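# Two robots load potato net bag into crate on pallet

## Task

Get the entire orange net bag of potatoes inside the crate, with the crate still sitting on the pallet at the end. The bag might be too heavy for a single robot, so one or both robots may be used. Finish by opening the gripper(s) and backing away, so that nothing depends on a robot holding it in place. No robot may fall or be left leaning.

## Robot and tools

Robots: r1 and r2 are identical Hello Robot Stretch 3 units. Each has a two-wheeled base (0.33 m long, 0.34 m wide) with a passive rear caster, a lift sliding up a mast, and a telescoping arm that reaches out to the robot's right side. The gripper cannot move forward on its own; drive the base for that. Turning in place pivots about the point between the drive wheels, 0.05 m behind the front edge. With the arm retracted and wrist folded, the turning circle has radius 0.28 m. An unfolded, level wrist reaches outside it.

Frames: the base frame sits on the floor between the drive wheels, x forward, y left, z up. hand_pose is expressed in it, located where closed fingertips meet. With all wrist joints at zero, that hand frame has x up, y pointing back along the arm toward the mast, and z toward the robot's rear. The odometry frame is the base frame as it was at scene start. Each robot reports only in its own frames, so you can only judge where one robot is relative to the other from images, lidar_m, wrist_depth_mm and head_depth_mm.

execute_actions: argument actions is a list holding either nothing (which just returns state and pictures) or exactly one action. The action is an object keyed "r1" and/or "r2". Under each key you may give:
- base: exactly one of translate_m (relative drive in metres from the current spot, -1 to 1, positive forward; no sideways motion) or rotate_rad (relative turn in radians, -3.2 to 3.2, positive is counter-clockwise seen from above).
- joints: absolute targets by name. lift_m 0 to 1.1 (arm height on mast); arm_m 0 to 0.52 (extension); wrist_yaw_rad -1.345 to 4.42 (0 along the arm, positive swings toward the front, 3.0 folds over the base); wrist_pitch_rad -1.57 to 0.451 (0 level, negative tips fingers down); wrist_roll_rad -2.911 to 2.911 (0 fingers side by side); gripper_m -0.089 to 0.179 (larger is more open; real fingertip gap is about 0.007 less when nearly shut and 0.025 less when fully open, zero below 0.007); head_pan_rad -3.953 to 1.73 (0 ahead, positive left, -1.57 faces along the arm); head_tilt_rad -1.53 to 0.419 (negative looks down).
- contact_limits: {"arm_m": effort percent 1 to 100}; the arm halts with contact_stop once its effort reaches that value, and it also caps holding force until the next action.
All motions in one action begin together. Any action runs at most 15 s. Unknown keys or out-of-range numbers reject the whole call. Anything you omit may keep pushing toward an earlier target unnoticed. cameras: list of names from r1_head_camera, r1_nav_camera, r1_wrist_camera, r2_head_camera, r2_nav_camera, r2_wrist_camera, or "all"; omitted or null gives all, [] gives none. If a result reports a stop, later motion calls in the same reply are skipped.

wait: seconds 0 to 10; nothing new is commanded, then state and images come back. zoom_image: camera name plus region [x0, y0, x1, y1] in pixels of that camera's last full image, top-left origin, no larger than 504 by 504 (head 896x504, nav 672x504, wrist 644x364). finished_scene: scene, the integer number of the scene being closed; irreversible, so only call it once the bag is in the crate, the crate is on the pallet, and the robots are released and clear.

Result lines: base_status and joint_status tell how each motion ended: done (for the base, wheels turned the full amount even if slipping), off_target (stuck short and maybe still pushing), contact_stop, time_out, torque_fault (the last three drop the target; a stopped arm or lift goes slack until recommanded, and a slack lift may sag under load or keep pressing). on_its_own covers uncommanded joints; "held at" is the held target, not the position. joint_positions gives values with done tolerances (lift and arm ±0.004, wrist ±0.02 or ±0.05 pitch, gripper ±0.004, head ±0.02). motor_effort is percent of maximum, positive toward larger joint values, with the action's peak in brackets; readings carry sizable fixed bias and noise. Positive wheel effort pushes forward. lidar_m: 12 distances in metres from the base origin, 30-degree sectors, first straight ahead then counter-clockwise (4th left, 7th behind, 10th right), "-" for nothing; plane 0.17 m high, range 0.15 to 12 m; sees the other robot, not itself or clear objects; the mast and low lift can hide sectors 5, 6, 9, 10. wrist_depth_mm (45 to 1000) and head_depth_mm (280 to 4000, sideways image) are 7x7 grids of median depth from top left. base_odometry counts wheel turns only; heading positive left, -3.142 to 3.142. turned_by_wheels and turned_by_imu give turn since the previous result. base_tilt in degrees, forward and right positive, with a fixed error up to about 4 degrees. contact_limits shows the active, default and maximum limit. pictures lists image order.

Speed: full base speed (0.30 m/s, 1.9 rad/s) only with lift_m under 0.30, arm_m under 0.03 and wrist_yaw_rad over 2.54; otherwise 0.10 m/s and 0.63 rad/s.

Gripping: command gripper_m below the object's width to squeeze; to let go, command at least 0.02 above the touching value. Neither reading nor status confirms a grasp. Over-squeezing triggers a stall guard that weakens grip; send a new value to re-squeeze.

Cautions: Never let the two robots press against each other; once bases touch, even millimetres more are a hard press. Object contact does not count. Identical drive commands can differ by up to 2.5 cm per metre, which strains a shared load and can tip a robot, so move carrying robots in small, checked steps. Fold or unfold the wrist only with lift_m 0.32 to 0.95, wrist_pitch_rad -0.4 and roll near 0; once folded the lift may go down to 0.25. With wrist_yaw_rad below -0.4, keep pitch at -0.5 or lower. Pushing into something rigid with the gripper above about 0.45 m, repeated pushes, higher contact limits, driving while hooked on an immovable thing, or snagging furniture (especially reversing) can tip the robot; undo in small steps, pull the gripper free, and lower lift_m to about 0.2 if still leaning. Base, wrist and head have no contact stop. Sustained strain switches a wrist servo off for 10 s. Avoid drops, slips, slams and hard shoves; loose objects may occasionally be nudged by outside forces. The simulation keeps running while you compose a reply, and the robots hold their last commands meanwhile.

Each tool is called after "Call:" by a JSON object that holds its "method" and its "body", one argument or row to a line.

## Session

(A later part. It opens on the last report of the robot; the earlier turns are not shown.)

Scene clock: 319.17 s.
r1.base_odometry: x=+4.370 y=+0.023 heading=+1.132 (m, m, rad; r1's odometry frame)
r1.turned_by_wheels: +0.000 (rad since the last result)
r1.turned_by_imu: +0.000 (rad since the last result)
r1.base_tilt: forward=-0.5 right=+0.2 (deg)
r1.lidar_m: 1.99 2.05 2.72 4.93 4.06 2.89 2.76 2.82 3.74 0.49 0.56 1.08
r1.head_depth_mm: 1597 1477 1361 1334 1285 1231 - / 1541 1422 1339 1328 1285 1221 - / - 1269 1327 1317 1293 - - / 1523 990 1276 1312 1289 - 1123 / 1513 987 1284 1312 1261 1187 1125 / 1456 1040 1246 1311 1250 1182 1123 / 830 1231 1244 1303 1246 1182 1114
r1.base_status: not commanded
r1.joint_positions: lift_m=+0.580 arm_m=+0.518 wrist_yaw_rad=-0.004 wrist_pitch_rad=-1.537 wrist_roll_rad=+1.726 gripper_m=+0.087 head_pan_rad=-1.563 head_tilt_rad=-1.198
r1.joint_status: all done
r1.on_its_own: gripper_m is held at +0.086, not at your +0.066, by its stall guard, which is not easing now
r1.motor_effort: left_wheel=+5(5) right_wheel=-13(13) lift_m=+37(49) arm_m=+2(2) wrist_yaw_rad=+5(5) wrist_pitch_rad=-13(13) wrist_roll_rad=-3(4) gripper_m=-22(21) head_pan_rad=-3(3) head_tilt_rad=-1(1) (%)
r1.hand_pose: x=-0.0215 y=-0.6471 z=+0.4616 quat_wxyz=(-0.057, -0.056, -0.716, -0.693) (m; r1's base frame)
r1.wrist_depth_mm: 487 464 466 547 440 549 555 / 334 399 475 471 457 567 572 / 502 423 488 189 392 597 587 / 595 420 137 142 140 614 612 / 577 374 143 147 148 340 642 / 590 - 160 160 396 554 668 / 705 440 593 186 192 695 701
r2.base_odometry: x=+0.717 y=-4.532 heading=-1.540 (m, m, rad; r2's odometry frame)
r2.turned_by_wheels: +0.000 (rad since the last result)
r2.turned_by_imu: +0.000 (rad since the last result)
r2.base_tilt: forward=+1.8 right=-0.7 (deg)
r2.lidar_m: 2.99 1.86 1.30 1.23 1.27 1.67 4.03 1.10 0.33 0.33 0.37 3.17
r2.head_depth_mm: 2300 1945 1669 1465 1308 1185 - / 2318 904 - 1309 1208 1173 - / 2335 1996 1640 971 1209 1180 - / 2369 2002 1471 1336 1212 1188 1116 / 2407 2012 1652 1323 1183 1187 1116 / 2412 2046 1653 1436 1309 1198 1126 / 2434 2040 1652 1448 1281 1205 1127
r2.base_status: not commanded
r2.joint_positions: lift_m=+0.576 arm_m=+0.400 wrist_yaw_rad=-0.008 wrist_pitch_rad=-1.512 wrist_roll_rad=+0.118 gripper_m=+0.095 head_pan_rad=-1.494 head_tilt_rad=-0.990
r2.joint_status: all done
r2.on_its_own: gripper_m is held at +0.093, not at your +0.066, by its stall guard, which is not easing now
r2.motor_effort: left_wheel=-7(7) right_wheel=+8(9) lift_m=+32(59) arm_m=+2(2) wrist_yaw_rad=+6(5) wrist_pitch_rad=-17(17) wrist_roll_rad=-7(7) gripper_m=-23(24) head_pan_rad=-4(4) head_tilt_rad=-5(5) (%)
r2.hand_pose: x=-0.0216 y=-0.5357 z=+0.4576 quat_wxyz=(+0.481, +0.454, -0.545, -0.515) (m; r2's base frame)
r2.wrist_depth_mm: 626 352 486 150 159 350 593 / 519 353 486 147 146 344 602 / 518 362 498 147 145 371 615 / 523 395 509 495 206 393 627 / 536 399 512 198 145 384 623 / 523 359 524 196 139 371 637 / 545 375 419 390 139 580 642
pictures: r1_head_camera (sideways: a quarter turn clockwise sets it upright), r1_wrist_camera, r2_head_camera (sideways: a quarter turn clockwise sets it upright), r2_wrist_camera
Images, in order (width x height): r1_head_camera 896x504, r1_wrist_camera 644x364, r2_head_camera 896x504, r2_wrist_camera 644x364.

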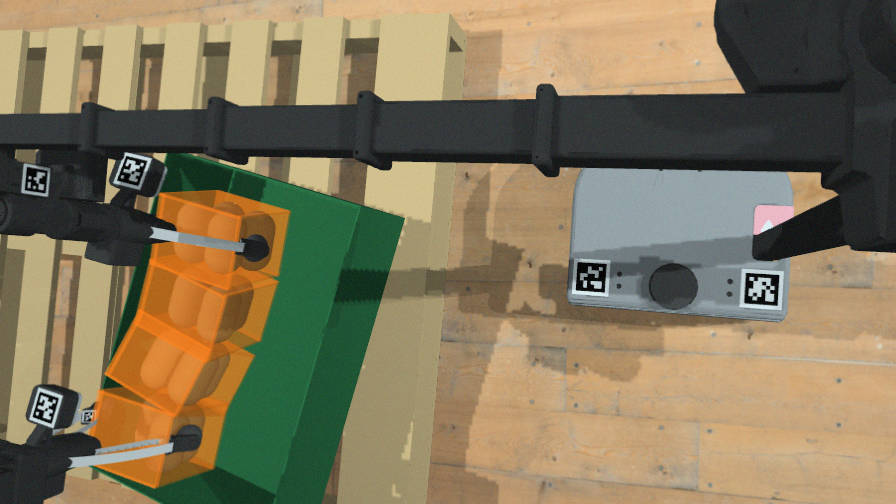

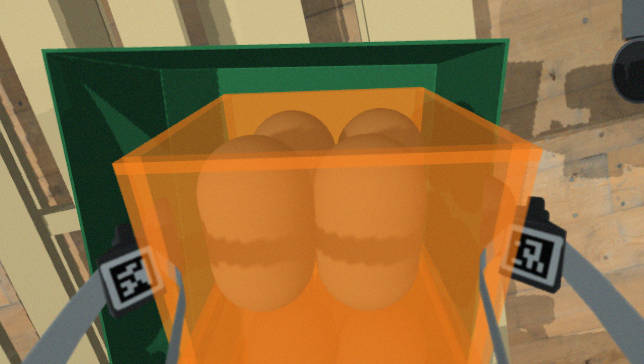

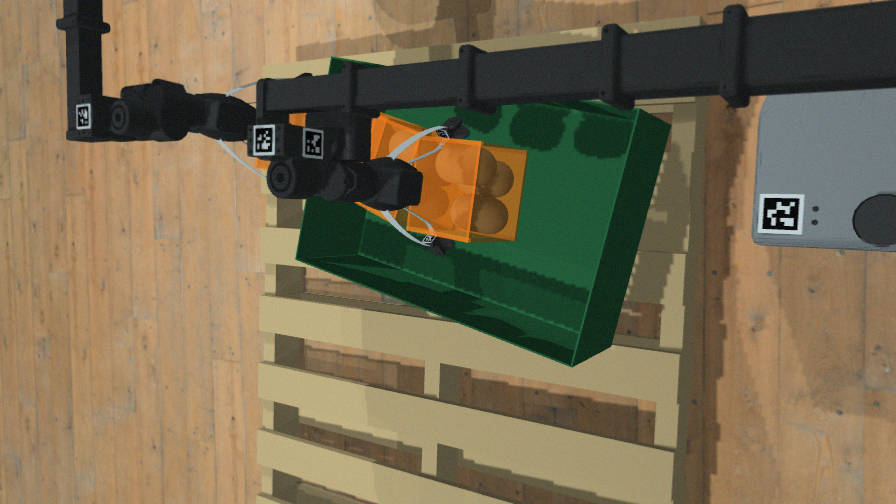

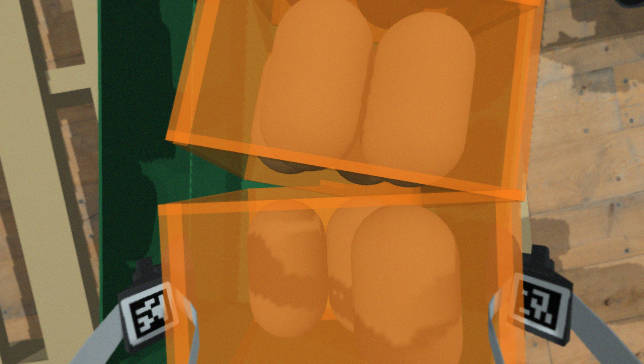

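Call:
{"method": "execute_actions", "body": {
  "actions": [
    {"r1":{"joints":{"lift_m":0.45}},"r2":{"joints":{"lift_m":0.446}}}
  ],
  "cameras": ["r1_head_camera","r2_head_camera"]
}}

Scene clock: 334.57 s.
r1.base_odometry: x=+4.370 y=+0.023 heading=+1.132 (m, m, rad; r1's odometry frame)
r1.turned_by_wheels: +0.000 (rad since the last result)
r1.turned_by_imu: +0.001 (rad since the last result)
r1.base_tilt: forward=-0.4 right=+0.2 (deg)
r1.lidar_m: 1.99 2.04 2.72 4.93 4.06 2.89 2.76 2.83 3.73 0.49 0.56 1.08
r1.head_depth_mm: 1604 1478 1356 1327 1282 1228 - / 1531 1424 1362 1329 1276 1227 - / 1555 - 1321 1315 - - - / 1528 1262 1130 1315 1284 - 1126 / 1519 1268 1185 1315 1266 1185 1123 / 1512 1092 1242 1307 1254 1179 1122 / 808 1255 1245 1302 1250 1176 1116
r1.base_status: not commanded
r1.joint_positions: lift_m=+0.450 arm_m=+0.518 wrist_yaw_rad=-0.004 wrist_pitch_rad=-1.537 wrist_roll_rad=+1.726 gripper_m=+0.087 head_pan_rad=-1.563 head_tilt_rad=-1.198
r1.joint_status: all done
r1.on_its_own: gripper_m is held at +0.086, not at your +0.066, by its stall guard, which is not easing now
r1.motor_effort: left_wheel=+5(5) right_wheel=-14(15) lift_m=+37(37) arm_m=+1(2) wrist_yaw_rad=+4(4) wrist_pitch_rad=-13(13) wrist_roll_rad=-3(4) gripper_m=-21(21) head_pan_rad=-3(2) head_tilt_rad=+0(0) (%)
r1.hand_pose: x=-0.0215 y=-0.6471 z=+0.3316 quat_wxyz=(-0.057, -0.056, -0.716, -0.693) (m; r1's base frame)
r1.wrist_depth_mm: 216 189 190 193 198 203 168 / 304 354 349 345 342 272 175 / 305 365 361 190 347 272 185 / 304 376 137 142 140 271 194 / 304 371 144 147 148 339 207 / 304 - 159 160 393 295 518 / 291 408 431 187 193 271 207
r2.base_odometry: x=+0.717 y=-4.532 heading=-1.540 (m, m, rad; r2's odometry frame)
r2.turned_by_wheels: +0.000 (rad since the last result)
r2.turned_by_imu: +0.001 (rad since the last result)
r2.base_tilt: forward=+1.8 right=-0.7 (deg)
r2.lidar_m: 2.98 1.86 1.30 1.23 1.26 1.66 4.03 1.10 0.33 0.33 0.37 3.18
r2.head_depth_mm: 2316 1875 1669 1442 1244 1155 1111 / 2311 1857 1284 1327 1205 1174 - / 2369 1979 1598 1118 1189 1187 - / 2387 1986 1467 1364 1216 1194 1115 / 2401 1996 1647 1333 1189 1188 1120 / 2419 2040 1642 1438 1304 1195 1122 / 2433 2057 1668 1447 1285 1202 1129
r2.base_status: not commanded
r2.joint_positions: lift_m=+0.446 arm_m=+0.400 wrist_yaw_rad=-0.008 wrist_pitch_rad=-1.512 wrist_roll_rad=+0.118 gripper_m=+0.095 head_pan_rad=-1.494 head_tilt_rad=-0.990
r2.joint_status: all done
r2.on_its_own: gripper_m is held at +0.093, not at your +0.066, by its stall guard, which is not easing now
r2.motor_effort: left_wheel=-6(6) right_wheel=+8(8) lift_m=+31(33) arm_m=+3(2) wrist_yaw_rad=+6(6) wrist_pitch_rad=-17(17) wrist_roll_rad=-7(7) gripper_m=-23(23) head_pan_rad=-4(3) head_tilt_rad=-5(4) (%)
r2.hand_pose: x=-0.0216 y=-0.5358 z=+0.3276 quat_wxyz=(+0.481, +0.453, -0.545, -0.515) (m; r2's base frame)
r2.wrist_depth_mm: 253 352 357 149 158 314 207 / 252 356 356 146 147 292 204 / 257 362 367 146 145 290 203 / 259 367 370 366 207 306 200 / 262 376 379 200 145 304 199 / 263 331 381 197 139 349 188 / 268 369 385 382 139 290 203
pictures: r1_head_camera (sideways: a quarter turn clockwise sets it upright), r2_head_camera (sideways: a quarter turn clockwise sets it upright)
Images, in order (width x height): r1_head_camera 896x504, r2_head_camera 896x504.

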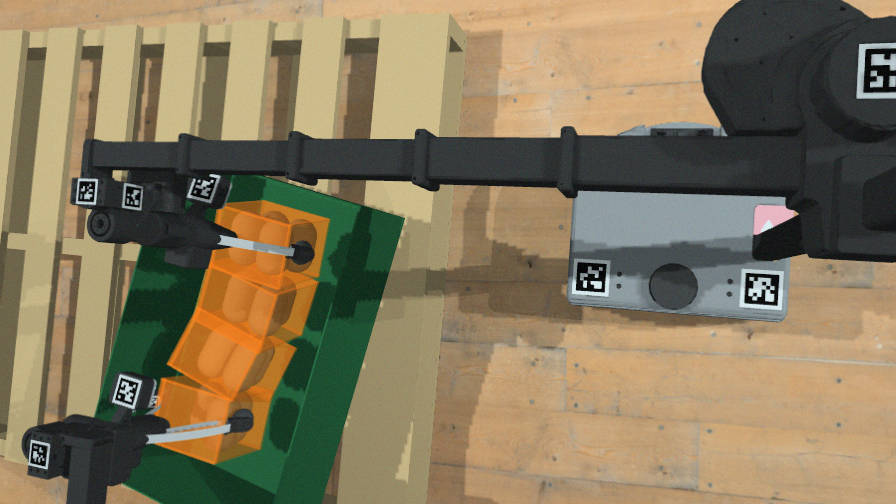

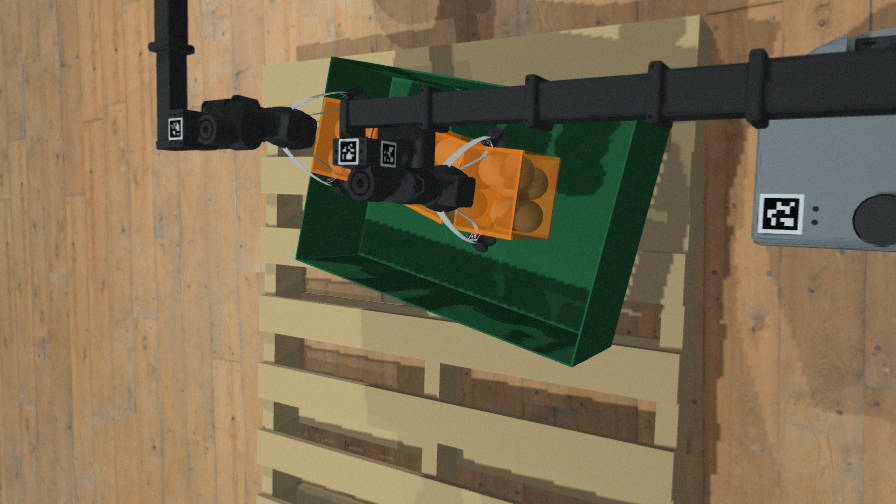

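Call:
{"method": "execute_actions", "body": {
  "actions": [
    {"r1":{"joints":{"lift_m":0.36}},"r2":{"joints":{"lift_m":0.356}}}
  ],
  "cameras": ["r1_head_camera","r2_head_camera"]
}}

Scene clock: 339.63 s.
r1.base_odometry: x=+4.370 y=+0.023 heading=+1.132 (m, m, rad; r1's odometry frame)
r1.turned_by_wheels: +0.000 (rad since the last result)
r1.turned_by_imu: +0.001 (rad since the last result)
r1.base_tilt: forward=-0.6 right=+0.4 (deg)
r1.lidar_m: 1.99 2.04 2.72 4.91 4.09 2.89 2.76 2.84 3.74 0.49 0.56 1.08
r1.head_depth_mm: 1590 1475 1360 1328 1289 1224 1140 / 1535 1414 1359 1320 1286 1223 - / 1522 - 1307 1254 - - - / 1515 1325 1170 1310 1290 - 1123 / 1510 1335 1182 1317 1261 1189 1126 / 1506 1174 1229 1308 1257 1186 1120 / 1525 1228 1242 1309 1246 1176 1115
r1.base_status: not commanded
r1.joint_positions: lift_m=+0.360 arm_m=+0.518 wrist_yaw_rad=-0.004 wrist_pitch_rad=-1.537 wrist_roll_rad=+1.726 gripper_m=+0.087 head_pan_rad=-1.563 head_tilt_rad=-1.198
r1.joint_status: all done
r1.on_its_own: gripper_m is held at +0.086, not at your +0.066, by its stall guard, which is not easing now
r1.motor_effort: left_wheel=+4(4) right_wheel=-11(14) lift_m=+36(35) arm_m=+2(2) wrist_yaw_rad=+4(4) wrist_pitch_rad=-13(13) wrist_roll_rad=-4(4) gripper_m=-21(21) head_pan_rad=-2(2) head_tilt_rad=-1(1) (%)
r1.hand_pose: x=-0.0215 y=-0.6471 z=+0.2417 quat_wxyz=(-0.057, -0.056, -0.716, -0.693) (m; r1's base frame)
r1.wrist_depth_mm: 182 184 188 192 196 202 167 / 267 265 262 258 255 251 177 / 279 275 269 192 259 259 175 / 289 288 137 142 141 270 176 / 298 297 143 148 148 287 176 / 301 - 159 160 292 294 161 / 289 331 325 186 194 273 186
r2.base_odometry: x=+0.717 y=-4.532 heading=-1.540 (m, m, rad; r2's odometry frame)
r2.turned_by_wheels: +0.000 (rad since the last result)
r2.turned_by_imu: +0.001 (rad since the last result)
r2.base_tilt: forward=+1.8 right=-0.7 (deg)
r2.lidar_m: 2.99 1.86 1.31 1.24 1.26 1.66 4.01 1.10 0.33 0.33 0.37 3.16
r2.head_depth_mm: 2330 1974 1662 1437 1243 1165 1113 / 2356 1969 1302 1308 1191 1151 - / 2358 1979 1394 - 1170 1183 - / 2357 1990 1457 1363 1198 1189 1118 / 2386 2010 1654 1330 1179 1179 1113 / 2417 2008 1634 1442 1312 1199 1123 / 2423 2050 1645 1445 1273 1206 1126
r2.base_status: not commanded
r2.joint_positions: lift_m=+0.356 arm_m=+0.400 wrist_yaw_rad=-0.008 wrist_pitch_rad=-1.512 wrist_roll_rad=+0.118 gripper_m=+0.095 head_pan_rad=-1.494 head_tilt_rad=-0.990
r2.joint_status: all done
r2.on_its_own: gripper_m is held at +0.093, not at your +0.066, by its stall guard, which is not easing now
r2.motor_effort: left_wheel=-6(6) right_wheel=+8(8) lift_m=+31(30) arm_m=+2(2) wrist_yaw_rad=+5(6) wrist_pitch_rad=-17(17) wrist_roll_rad=-7(7) gripper_m=-23(23) head_pan_rad=-4(4) head_tilt_rad=-4(4) (%)
r2.hand_pose: x=-0.0216 y=-0.5358 z=+0.2377 quat_wxyz=(+0.481, +0.453, -0.545, -0.515) (m; r2's base frame)
r2.wrist_depth_mm: 250 267 266 148 155 262 208 / 255 270 269 145 146 261 205 / 256 277 272 148 145 265 202 / 260 279 279 274 206 267 201 / 259 281 280 199 145 273 197 / 266 285 282 197 139 280 186 / 269 293 292 287 140 280 186
pictures: r1_head_camera (sideways: a quarter turn clockwise sets it upright), r2_head_camera (sideways: a quarter turn clockwise sets it upright)
Images, in order (width x height): r1_head_camera 896x504, r2_head_camera 896x504.

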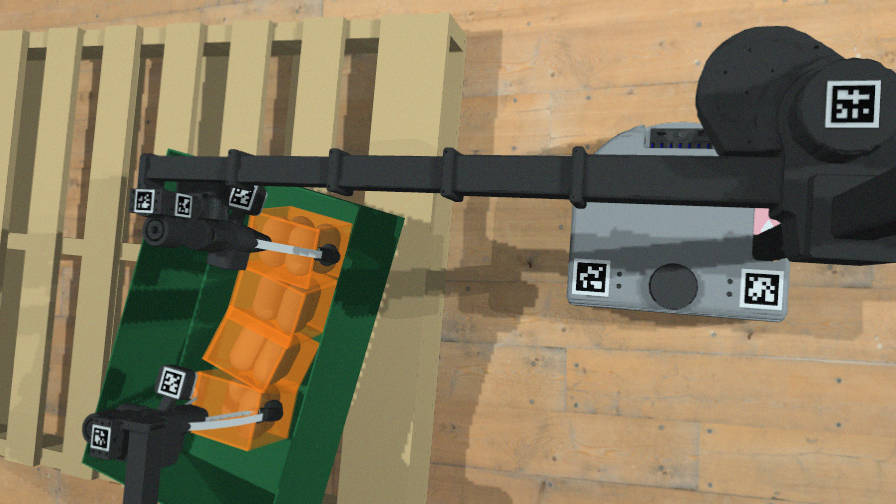

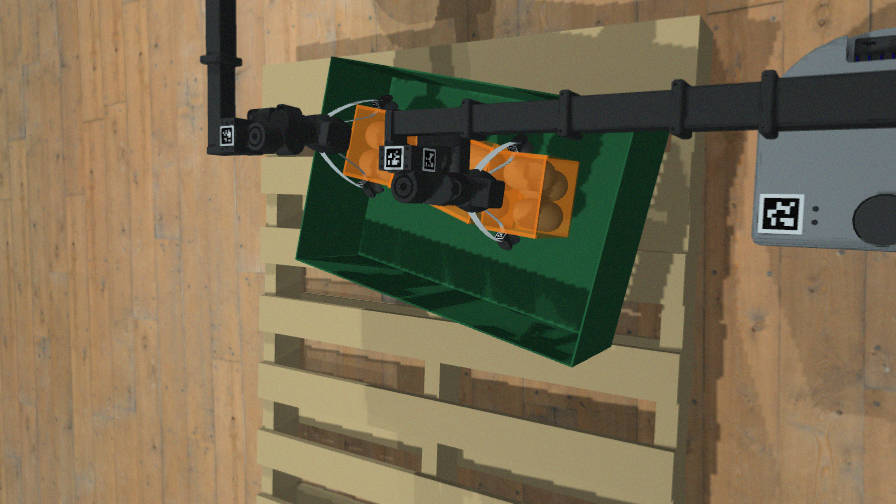

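Call:
{"method": "execute_actions", "body": {
  "actions": [
    {"r1":{"joints":{"lift_m":0.343}},"r2":{"joints":{"lift_m":0.34}}}
  ],
  "cameras": []
}}

Call:
{"method": "execute_actions", "body": {
  "actions": [
    {"r1":{"joints":{"gripper_m":0.16}},"r2":{"joints":{"gripper_m":0.16}}}
  ],
  "cameras": []
}}

Call:
{"method": "execute_actions", "body": {
  "actions": [
    {"r1":{"joints":{"lift_m":0.56}},"r2":{"joints":{"lift_m":0.56}}}
  ],
  "cameras": []
}}

Call:
{"method": "execute_actions", "body": {
  "actions": [
    {"r1":{"joints":{"arm_m":0.0}},"r2":{"joints":{"arm_m":0.0}}}
  ],
  "cameras": ["r1_head_camera","r2_head_camera"]
}}

Scene clock: 347.23 s.
r1.base_odometry: x=+4.370 y=+0.023 heading=+1.131 (m, m, rad; r1's odometry frame)
r1.turned_by_wheels: +0.000 (rad since the last result)
r1.turned_by_imu: +0.000 (rad since the last result)
r1.base_tilt: forward=-0.5 right=+0.1 (deg)
r1.lidar_m: 2.00 2.05 2.71 4.93 4.08 2.90 2.76 2.83 3.73 0.49 0.56 1.08
r1.head_depth_mm: 1588 1474 1359 1334 1287 1223 1144 / 1540 1418 1360 1330 1277 1231 - / 1519 1515 1305 1287 - - - / 1521 1335 1181 1308 1289 - 1124 / 1516 1333 1187 1313 1262 1186 1125 / 1501 1182 1211 1313 1253 1179 1120 / 1516 1250 1247 1302 1245 1181 1116
r1.base_status: not commanded
r1.joint_positions: lift_m=+0.343 arm_m=+0.518 wrist_yaw_rad=-0.004 wrist_pitch_rad=-1.547 wrist_roll_rad=+1.728 gripper_m=+0.087 head_pan_rad=-1.563 head_tilt_rad=-1.198
r1.joint_status: all done
r1.on_its_own: gripper_m is held at +0.086, not at your +0.066, by its stall guard, which is not easing now
r1.motor_effort: left_wheel=+0(4) right_wheel=+0(12) lift_m=+32(36) arm_m=+2(2) wrist_yaw_rad=+4(4) wrist_pitch_rad=-9(13) wrist_roll_rad=-5(5) gripper_m=-21(21) head_pan_rad=-3(3) head_tilt_rad=-1(1) (%)
r1.hand_pose: x=-0.0214 y=-0.6446 z=+0.2250 quat_wxyz=(-0.057, -0.057, -0.713, -0.696) (m; r1's base frame)
r1.wrist_depth_mm: 172 174 178 182 188 193 164 / 248 248 246 243 240 237 173 / 259 260 252 190 246 246 173 / 270 269 137 142 140 252 173 / 280 278 144 147 147 268 169 / 291 - 158 159 276 277 165 / 286 309 300 183 189 260 183
r2.base_odometry: x=+0.717 y=-4.532 heading=-1.540 (m, m, rad; r2's odometry frame)
r2.turned_by_wheels: +0.000 (rad since the last result)
r2.turned_by_imu: +0.001 (rad since the last result)
r2.base_tilt: forward=+1.8 right=-0.8 (deg)
r2.lidar_m: 2.99 1.86 1.30 1.24 1.27 1.66 4.03 1.10 0.33 0.33 0.37 3.17
r2.head_depth_mm: 2333 1947 1663 1438 1239 1155 1114 / 2335 1978 1367 1328 1187 1154 - / 2346 1976 1382 1328 1181 1184 - / 2359 2000 1455 1358 1206 1182 1121 / 2379 2010 1650 1338 1182 1194 1120 / 2424 2023 1641 1433 1307 1201 1122 / 2433 2045 1656 1440 1271 1211 1126
r2.base_status: not commanded
r2.joint_positions: lift_m=+0.340 arm_m=+0.400 wrist_yaw_rad=-0.006 wrist_pitch_rad=-1.528 wrist_roll_rad=+0.113 gripper_m=+0.095 head_pan_rad=-1.494 head_tilt_rad=-0.990
r2.joint_status: all done
r2.on_its_own: gripper_m is held at +0.093, not at your +0.066, by its stall guard, which is not easing now
r2.motor_effort: left_wheel=-4(6) right_wheel=+5(8) lift_m=+27(28) arm_m=+2(2) wrist_yaw_rad=+3(5) wrist_pitch_rad=-12(17) wrist_roll_rad=-5(7) gripper_m=-23(23) head_pan_rad=-4(3) head_tilt_rad=-5(5) (%)
r2.hand_pose: x=-0.0216 y=-0.5317 z=+0.2220 quat_wxyz=(+0.480, +0.459, -0.539, -0.518) (m; r2's base frame)
r2.wrist_depth_mm: 250 249 249 134 138 241 209 / 255 251 252 135 135 244 204 / 255 256 257 140 138 248 201 / 261 262 261 257 205 254 198 / 266 267 263 195 142 261 197 / 267 272 265 197 140 261 186 / 268 276 272 273 143 267 184
pictures: none
No camera images: the call's "cameras" was empty. Leave "cameras" out to get every camera's image.

Scene clock: 348.47 s.
r1.base_odometry: x=+4.370 y=+0.023 heading=+1.131 (m, m, rad; r1's odometry frame)
r1.turned_by_wheels: +0.000 (rad since the last result)
r1.turned_by_imu: +0.000 (rad since the last result)
r1.base_tilt: forward=-0.4 right=+0.2 (deg)
r1.lidar_m: 1.99 2.04 2.71 4.92 4.09 2.89 2.75 2.82 3.75 0.49 0.56 1.07
r1.head_depth_mm: 1599 1477 1361 1337 1284 1222 1138 / 1535 1434 1360 1327 1282 1230 - / 1525 1521 1310 1282 - - - / 1528 1323 1175 1312 1293 - 1125 / 1514 1337 1193 1313 1263 1188 1127 / 1511 1177 1212 1310 1250 1184 1120 / 1523 1247 1240 1304 1245 1180 1114
r1.base_status: not commanded
r1.joint_positions: lift_m=+0.343 arm_m=+0.518 wrist_yaw_rad=-0.004 wrist_pitch_rad=-1.549 wrist_roll_rad=+1.728 gripper_m=+0.160 head_pan_rad=-1.563 head_tilt_rad=-1.198
r1.joint_status: all done
r1.motor_effort: left_wheel=+0(0) right_wheel=+0(1) lift_m=+33(33) arm_m=+2(2) wrist_yaw_rad=+4(4) wrist_pitch_rad=-8(9) wrist_roll_rad=-5(5) gripper_m=+1(85) head_pan_rad=-3(3) head_tilt_rad=-1(0) (%)
r1.hand_pose: x=-0.0214 y=-0.6440 z=+0.2250 quat_wxyz=(-0.057, -0.057, -0.712, -0.697) (m; r1's base frame)
r1.wrist_depth_mm: 171 174 178 182 187 193 163 / 248 248 244 242 240 237 172 / 259 258 251 190 245 242 171 / 272 267 136 142 139 253 171 / 282 279 142 145 145 268 164 / 290 - 155 156 278 265 169 / 286 305 297 184 190 266 182
r2.base_odometry: x=+0.717 y=-4.532 heading=-1.540 (m, m, rad; r2's odometry frame)
r2.turned_by_wheels: +0.000 (rad since the last result)
r2.turned_by_imu: +0.000 (rad since the last result)
r2.base_tilt: forward=+1.8 right=-0.8 (deg)
r2.lidar_m: 2.99 1.86 1.31 1.24 1.26 1.66 4.02 1.10 0.33 0.33 0.37 3.18
r2.head_depth_mm: 2317 1959 1653 1441 1246 1165 1119 / 2332 1978 1358 1310 1190 1158 - / 2338 1978 1382 1337 1177 1182 - / 2370 2014 1465 1364 1205 1186 1116 / 2378 1996 1631 1332 1180 1194 1121 / 2417 2035 1645 1437 1310 1196 1122 / 2424 2044 1653 1440 1281 1207 1132
r2.base_status: not commanded
r2.joint_positions: lift_m=+0.340 arm_m=+0.400 wrist_yaw_rad=-0.004 wrist_pitch_rad=-1.532 wrist_roll_rad=+0.109 gripper_m=+0.160 head_pan_rad=-1.494 head_tilt_rad=-0.990
r2.joint_status: all done
r2.motor_effort: left_wheel=-3(4) right_wheel=+4(5) lift_m=+28(27) arm_m=+2(2) wrist_yaw_rad=+3(5) wrist_pitch_rad=-10(12) wrist_roll_rad=-3(5) gripper_m=+2(88) head_pan_rad=-4(3) head_tilt_rad=-4(5) (%)
r2.hand_pose: x=-0.0216 y=-0.5306 z=+0.2220 quat_wxyz=(+0.480, +0.462, -0.537, -0.518) (m; r2's base frame)
r2.wrist_depth_mm: 250 246 247 133 138 240 210 / 252 252 250 135 135 244 204 / 255 255 256 140 136 249 202 / 261 263 258 257 202 253 201 / 266 264 261 194 143 257 197 / 268 273 266 197 139 263 185 / 271 278 271 269 141 269 192
pictures: none
No camera images: the call's "cameras" was empty. Leave "cameras" out to get every camera's image.

Scene clock: 351.30 s.
r1.base_odometry: x=+4.370 y=+0.023 heading=+1.131 (m, m, rad; r1's odometry frame)
r1.turned_by_wheels: +0.000 (rad since the last result)
r1.turned_by_imu: +0.000 (rad since the last result)
r1.base_tilt: forward=-0.2 right=+0.3 (deg)
r1.lidar_m: 1.99 2.05 2.71 4.90 4.10 2.90 2.75 2.83 3.73 0.49 0.56 1.08
r1.head_depth_mm: 1593 1476 1360 1338 1293 1230 - / 1545 1430 1348 1332 1280 1221 - / - 1302 1317 1317 1288 - - / 1519 1340 1187 1315 1284 - 1127 / 1511 1344 1196 1315 1267 1191 1125 / 1449 1336 1241 1304 1254 1186 1121 / 829 1265 1243 1305 1245 1180 1113
r1.base_status: not commanded
r1.joint_positions: lift_m=+0.560 arm_m=+0.518 wrist_yaw_rad=-0.003 wrist_pitch_rad=-1.560 wrist_roll_rad=+1.725 gripper_m=+0.160 head_pan_rad=-1.563 head_tilt_rad=-1.198
r1.joint_status: all done
r1.motor_effort: left_wheel=+0(3) right_wheel=+1(10) lift_m=+40(50) arm_m=+2(2) wrist_yaw_rad=+4(4) wrist_pitch_rad=-4(10) wrist_roll_rad=-3(5) gripper_m=+1(1) head_pan_rad=-3(4) head_tilt_rad=-1(1) (%)
r1.hand_pose: x=-0.0214 y=-0.6411 z=+0.4419 quat_wxyz=(-0.055, -0.055, -0.708, -0.701) (m; r1's base frame)
r1.wrist_depth_mm: 554 445 439 531 435 544 545 / 299 395 451 451 443 559 569 / 323 446 469 419 460 570 580 / 338 440 501 374 478 604 605 / 442 410 521 395 497 318 618 / 551 - 539 418 516 655 658 / 569 443 566 432 538 562 695
r2.base_odometry: x=+0.717 y=-4.532 heading=-1.539 (m, m, rad; r2's odometry frame)
r2.turned_by_wheels: +0.000 (rad since the last result)
r2.turned_by_imu: +0.001 (rad since the last result)
r2.base_tilt: forward=+1.7 right=-0.7 (deg)
r2.lidar_m: 2.98 1.86 1.31 1.23 1.27 1.66 4.03 1.10 0.33 0.33 0.37 3.17
r2.head_depth_mm: 2344 1972 1666 1445 1300 1167 - / 2347 914 - 1301 1219 1182 - / 2361 1988 1643 1226 1188 1188 - / 2353 1993 1476 1355 1198 1185 1109 / 2412 2024 1648 1332 1186 1188 1122 / 2398 2036 1637 1441 1310 1198 1127 / 2426 2030 1652 1439 1276 1200 1128
r2.base_status: not commanded
r2.joint_positions: lift_m=+0.559 arm_m=+0.400 wrist_yaw_rad=-0.002 wrist_pitch_rad=-1.561 wrist_roll_rad=+0.104 gripper_m=+0.160 head_pan_rad=-1.494 head_tilt_rad=-0.990
r2.joint_status: all done
r2.motor_effort: left_wheel=+0(3) right_wheel=+0(4) lift_m=+51(65) arm_m=+2(2) wrist_yaw_rad=+1(3) wrist_pitch_rad=-1(11) wrist_roll_rad=-1(3) gripper_m=+0(2) head_pan_rad=-4(4) head_tilt_rad=-4(6) (%)
r2.hand_pose: x=-0.0216 y=-0.5233 z=+0.4416 quat_wxyz=(+0.475, +0.470, -0.528, -0.524) (m; r2's base frame)
r2.wrist_depth_mm: 495 351 452 364 444 322 574 / 490 360 461 418 455 344 580 / 490 365 483 376 466 361 591 / 498 371 493 425 483 362 615 / 497 372 500 490 489 377 609 / 520 - 499 502 493 340 629 / 533 343 382 396 401 362 653
pictures: none
No camera images: the call's "cameras" was empty. Leave "cameras" out to get every camera's image.

Scene clock: 356.27 s.
r1.base_odometry: x=+4.370 y=+0.023 heading=+1.131 (m, m, rad; r1's odometry frame)
r1.turned_by_wheels: +0.000 (rad since the last result)
r1.turned_by_imu: +0.001 (rad since the last result)
r1.base_tilt: forward=-0.4 right=+0.4 (deg)
r1.lidar_m: 1.99 2.04 2.71 4.93 4.11 2.90 2.76 2.83 3.73 0.49 0.56 1.08
r1.head_depth_mm: 1596 1479 1362 1329 1286 1236 - / 1538 1423 1360 1301 1280 1219 - / 1524 1354 1325 1251 - - - / 1520 1338 1190 1244 - - 1130 / 1516 1340 1190 1319 1261 1186 1128 / 1515 1347 1236 1310 1251 1179 1116 / 1576 1313 1245 1301 1247 1174 1116
r1.base_status: not commanded
r1.joint_positions: lift_m=+0.560 arm_m=+0.000 wrist_yaw_rad=-0.001 wrist_pitch_rad=-1.562 wrist_roll_rad=+1.723 gripper_m=+0.160 head_pan_rad=-1.563 head_tilt_rad=-1.198
r1.joint_status: all done
r1.motor_effort: left_wheel=+0(0) right_wheel=+1(1) lift_m=+40(40) arm_m=-3(2) wrist_yaw_rad=+2(4) wrist_pitch_rad=-3(4) wrist_roll_rad=-2(3) gripper_m=+0(1) head_pan_rad=-2(3) head_tilt_rad=-1(0) (%)
r1.hand_pose: x=-0.0215 y=-0.1232 z=+0.4420 quat_wxyz=(-0.054, -0.054, -0.708, -0.702) (m; r1's base frame)
r1.wrist_depth_mm: 449 558 555 - - - 546 / 460 575 580 - - - 562 / 482 585 605 - - - 588 / 438 508 623 634 624 612 609 / 433 524 654 643 631 634 638 / 423 - 689 680 669 671 669 / 416 563 706 712 698 702 693
r2.base_odometry: x=+0.717 y=-4.532 heading=-1.539 (m, m, rad; r2's odometry frame)
r2.turned_by_wheels: +0.000 (rad since the last result)
r2.turned_by_imu: +0.001 (rad since the last result)
r2.base_tilt: forward=+1.8 right=-0.8 (deg)
r2.lidar_m: 2.99 1.86 1.30 1.24 1.27 1.66 4.01 1.10 0.33 0.33 0.37 3.18
r2.head_depth_mm: 2296 1970 1653 1439 1246 1147 - / 2336 1973 1525 1305 1187 - - / 2348 1971 1454 1252 1175 - - / 2387 2007 1472 1361 1202 1174 1120 / 2399 1998 1655 1330 1182 1194 1119 / 2403 2031 1633 1436 1306 1205 1117 / 2421 2043 1652 1450 1279 1210 1127
r2.base_status: not commanded
r2.joint_positions: lift_m=+0.559 arm_m=+0.000 wrist_yaw_rad=+0.000 wrist_pitch_rad=-1.562 wrist_roll_rad=+0.102 gripper_m=+0.160 head_pan_rad=-1.494 head_tilt_rad=-0.990
r2.joint_status: all done
r2.motor_effort: left_wheel=+0(0) right_wheel=-1(0) lift_m=+51(52) arm_m=-3(2) wrist_yaw_rad=+1(2) wrist_pitch_rad=-1(2) wrist_roll_rad=+0(1) gripper_m=-1(0) head_pan_rad=-4(4) head_tilt_rad=-5(4) (%)
r2.hand_pose: x=-0.0216 y=-0.1235 z=+0.4417 quat_wxyz=(+0.476, +0.472, -0.527, -0.523) (m; r2's base frame)
r2.wrist_depth_mm: 576 469 425 400 457 445 561 / 500 483 475 488 541 579 576 / 588 603 598 595 600 606 602 / 630 639 624 - - 600 614 / 652 636 644 - - 612 622 / 657 - 660 651 - - 633 / 675 679 670 668 - 666 636
pictures: r1_head_camera (sideways: a quarter turn clockwise sets it upright), r2_head_camera (sideways: a quarter turn clockwise sets it upright)
Images, in order (width x height): r1_head_camera 896x504, r2_head_camera 896x504.

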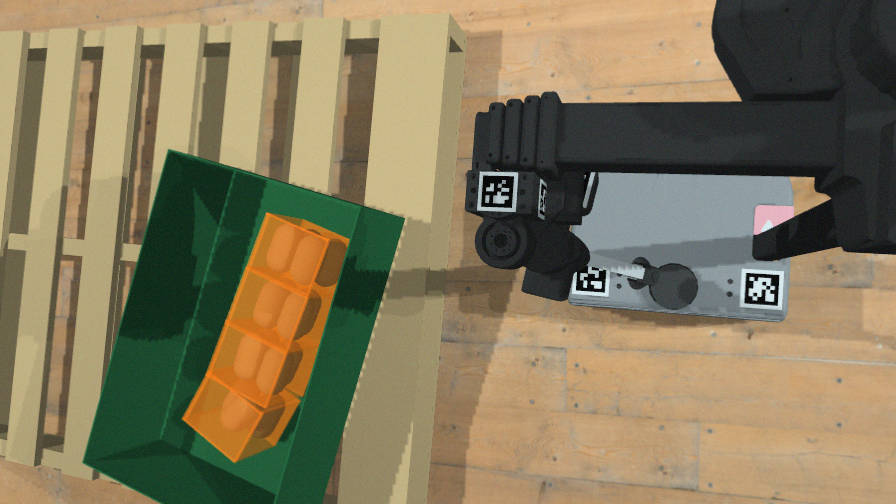

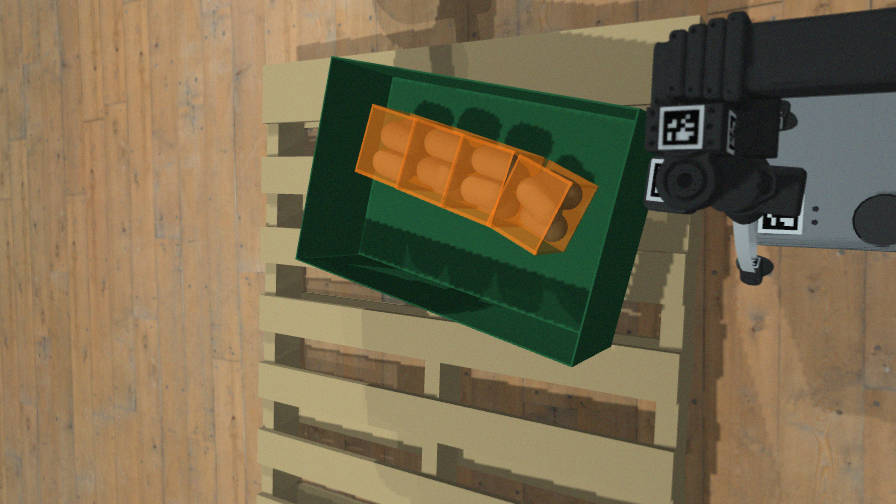

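Call:
{"method": "finished_scene", "body": {
  "scene": 1
}}

The scene is finished: the task was done.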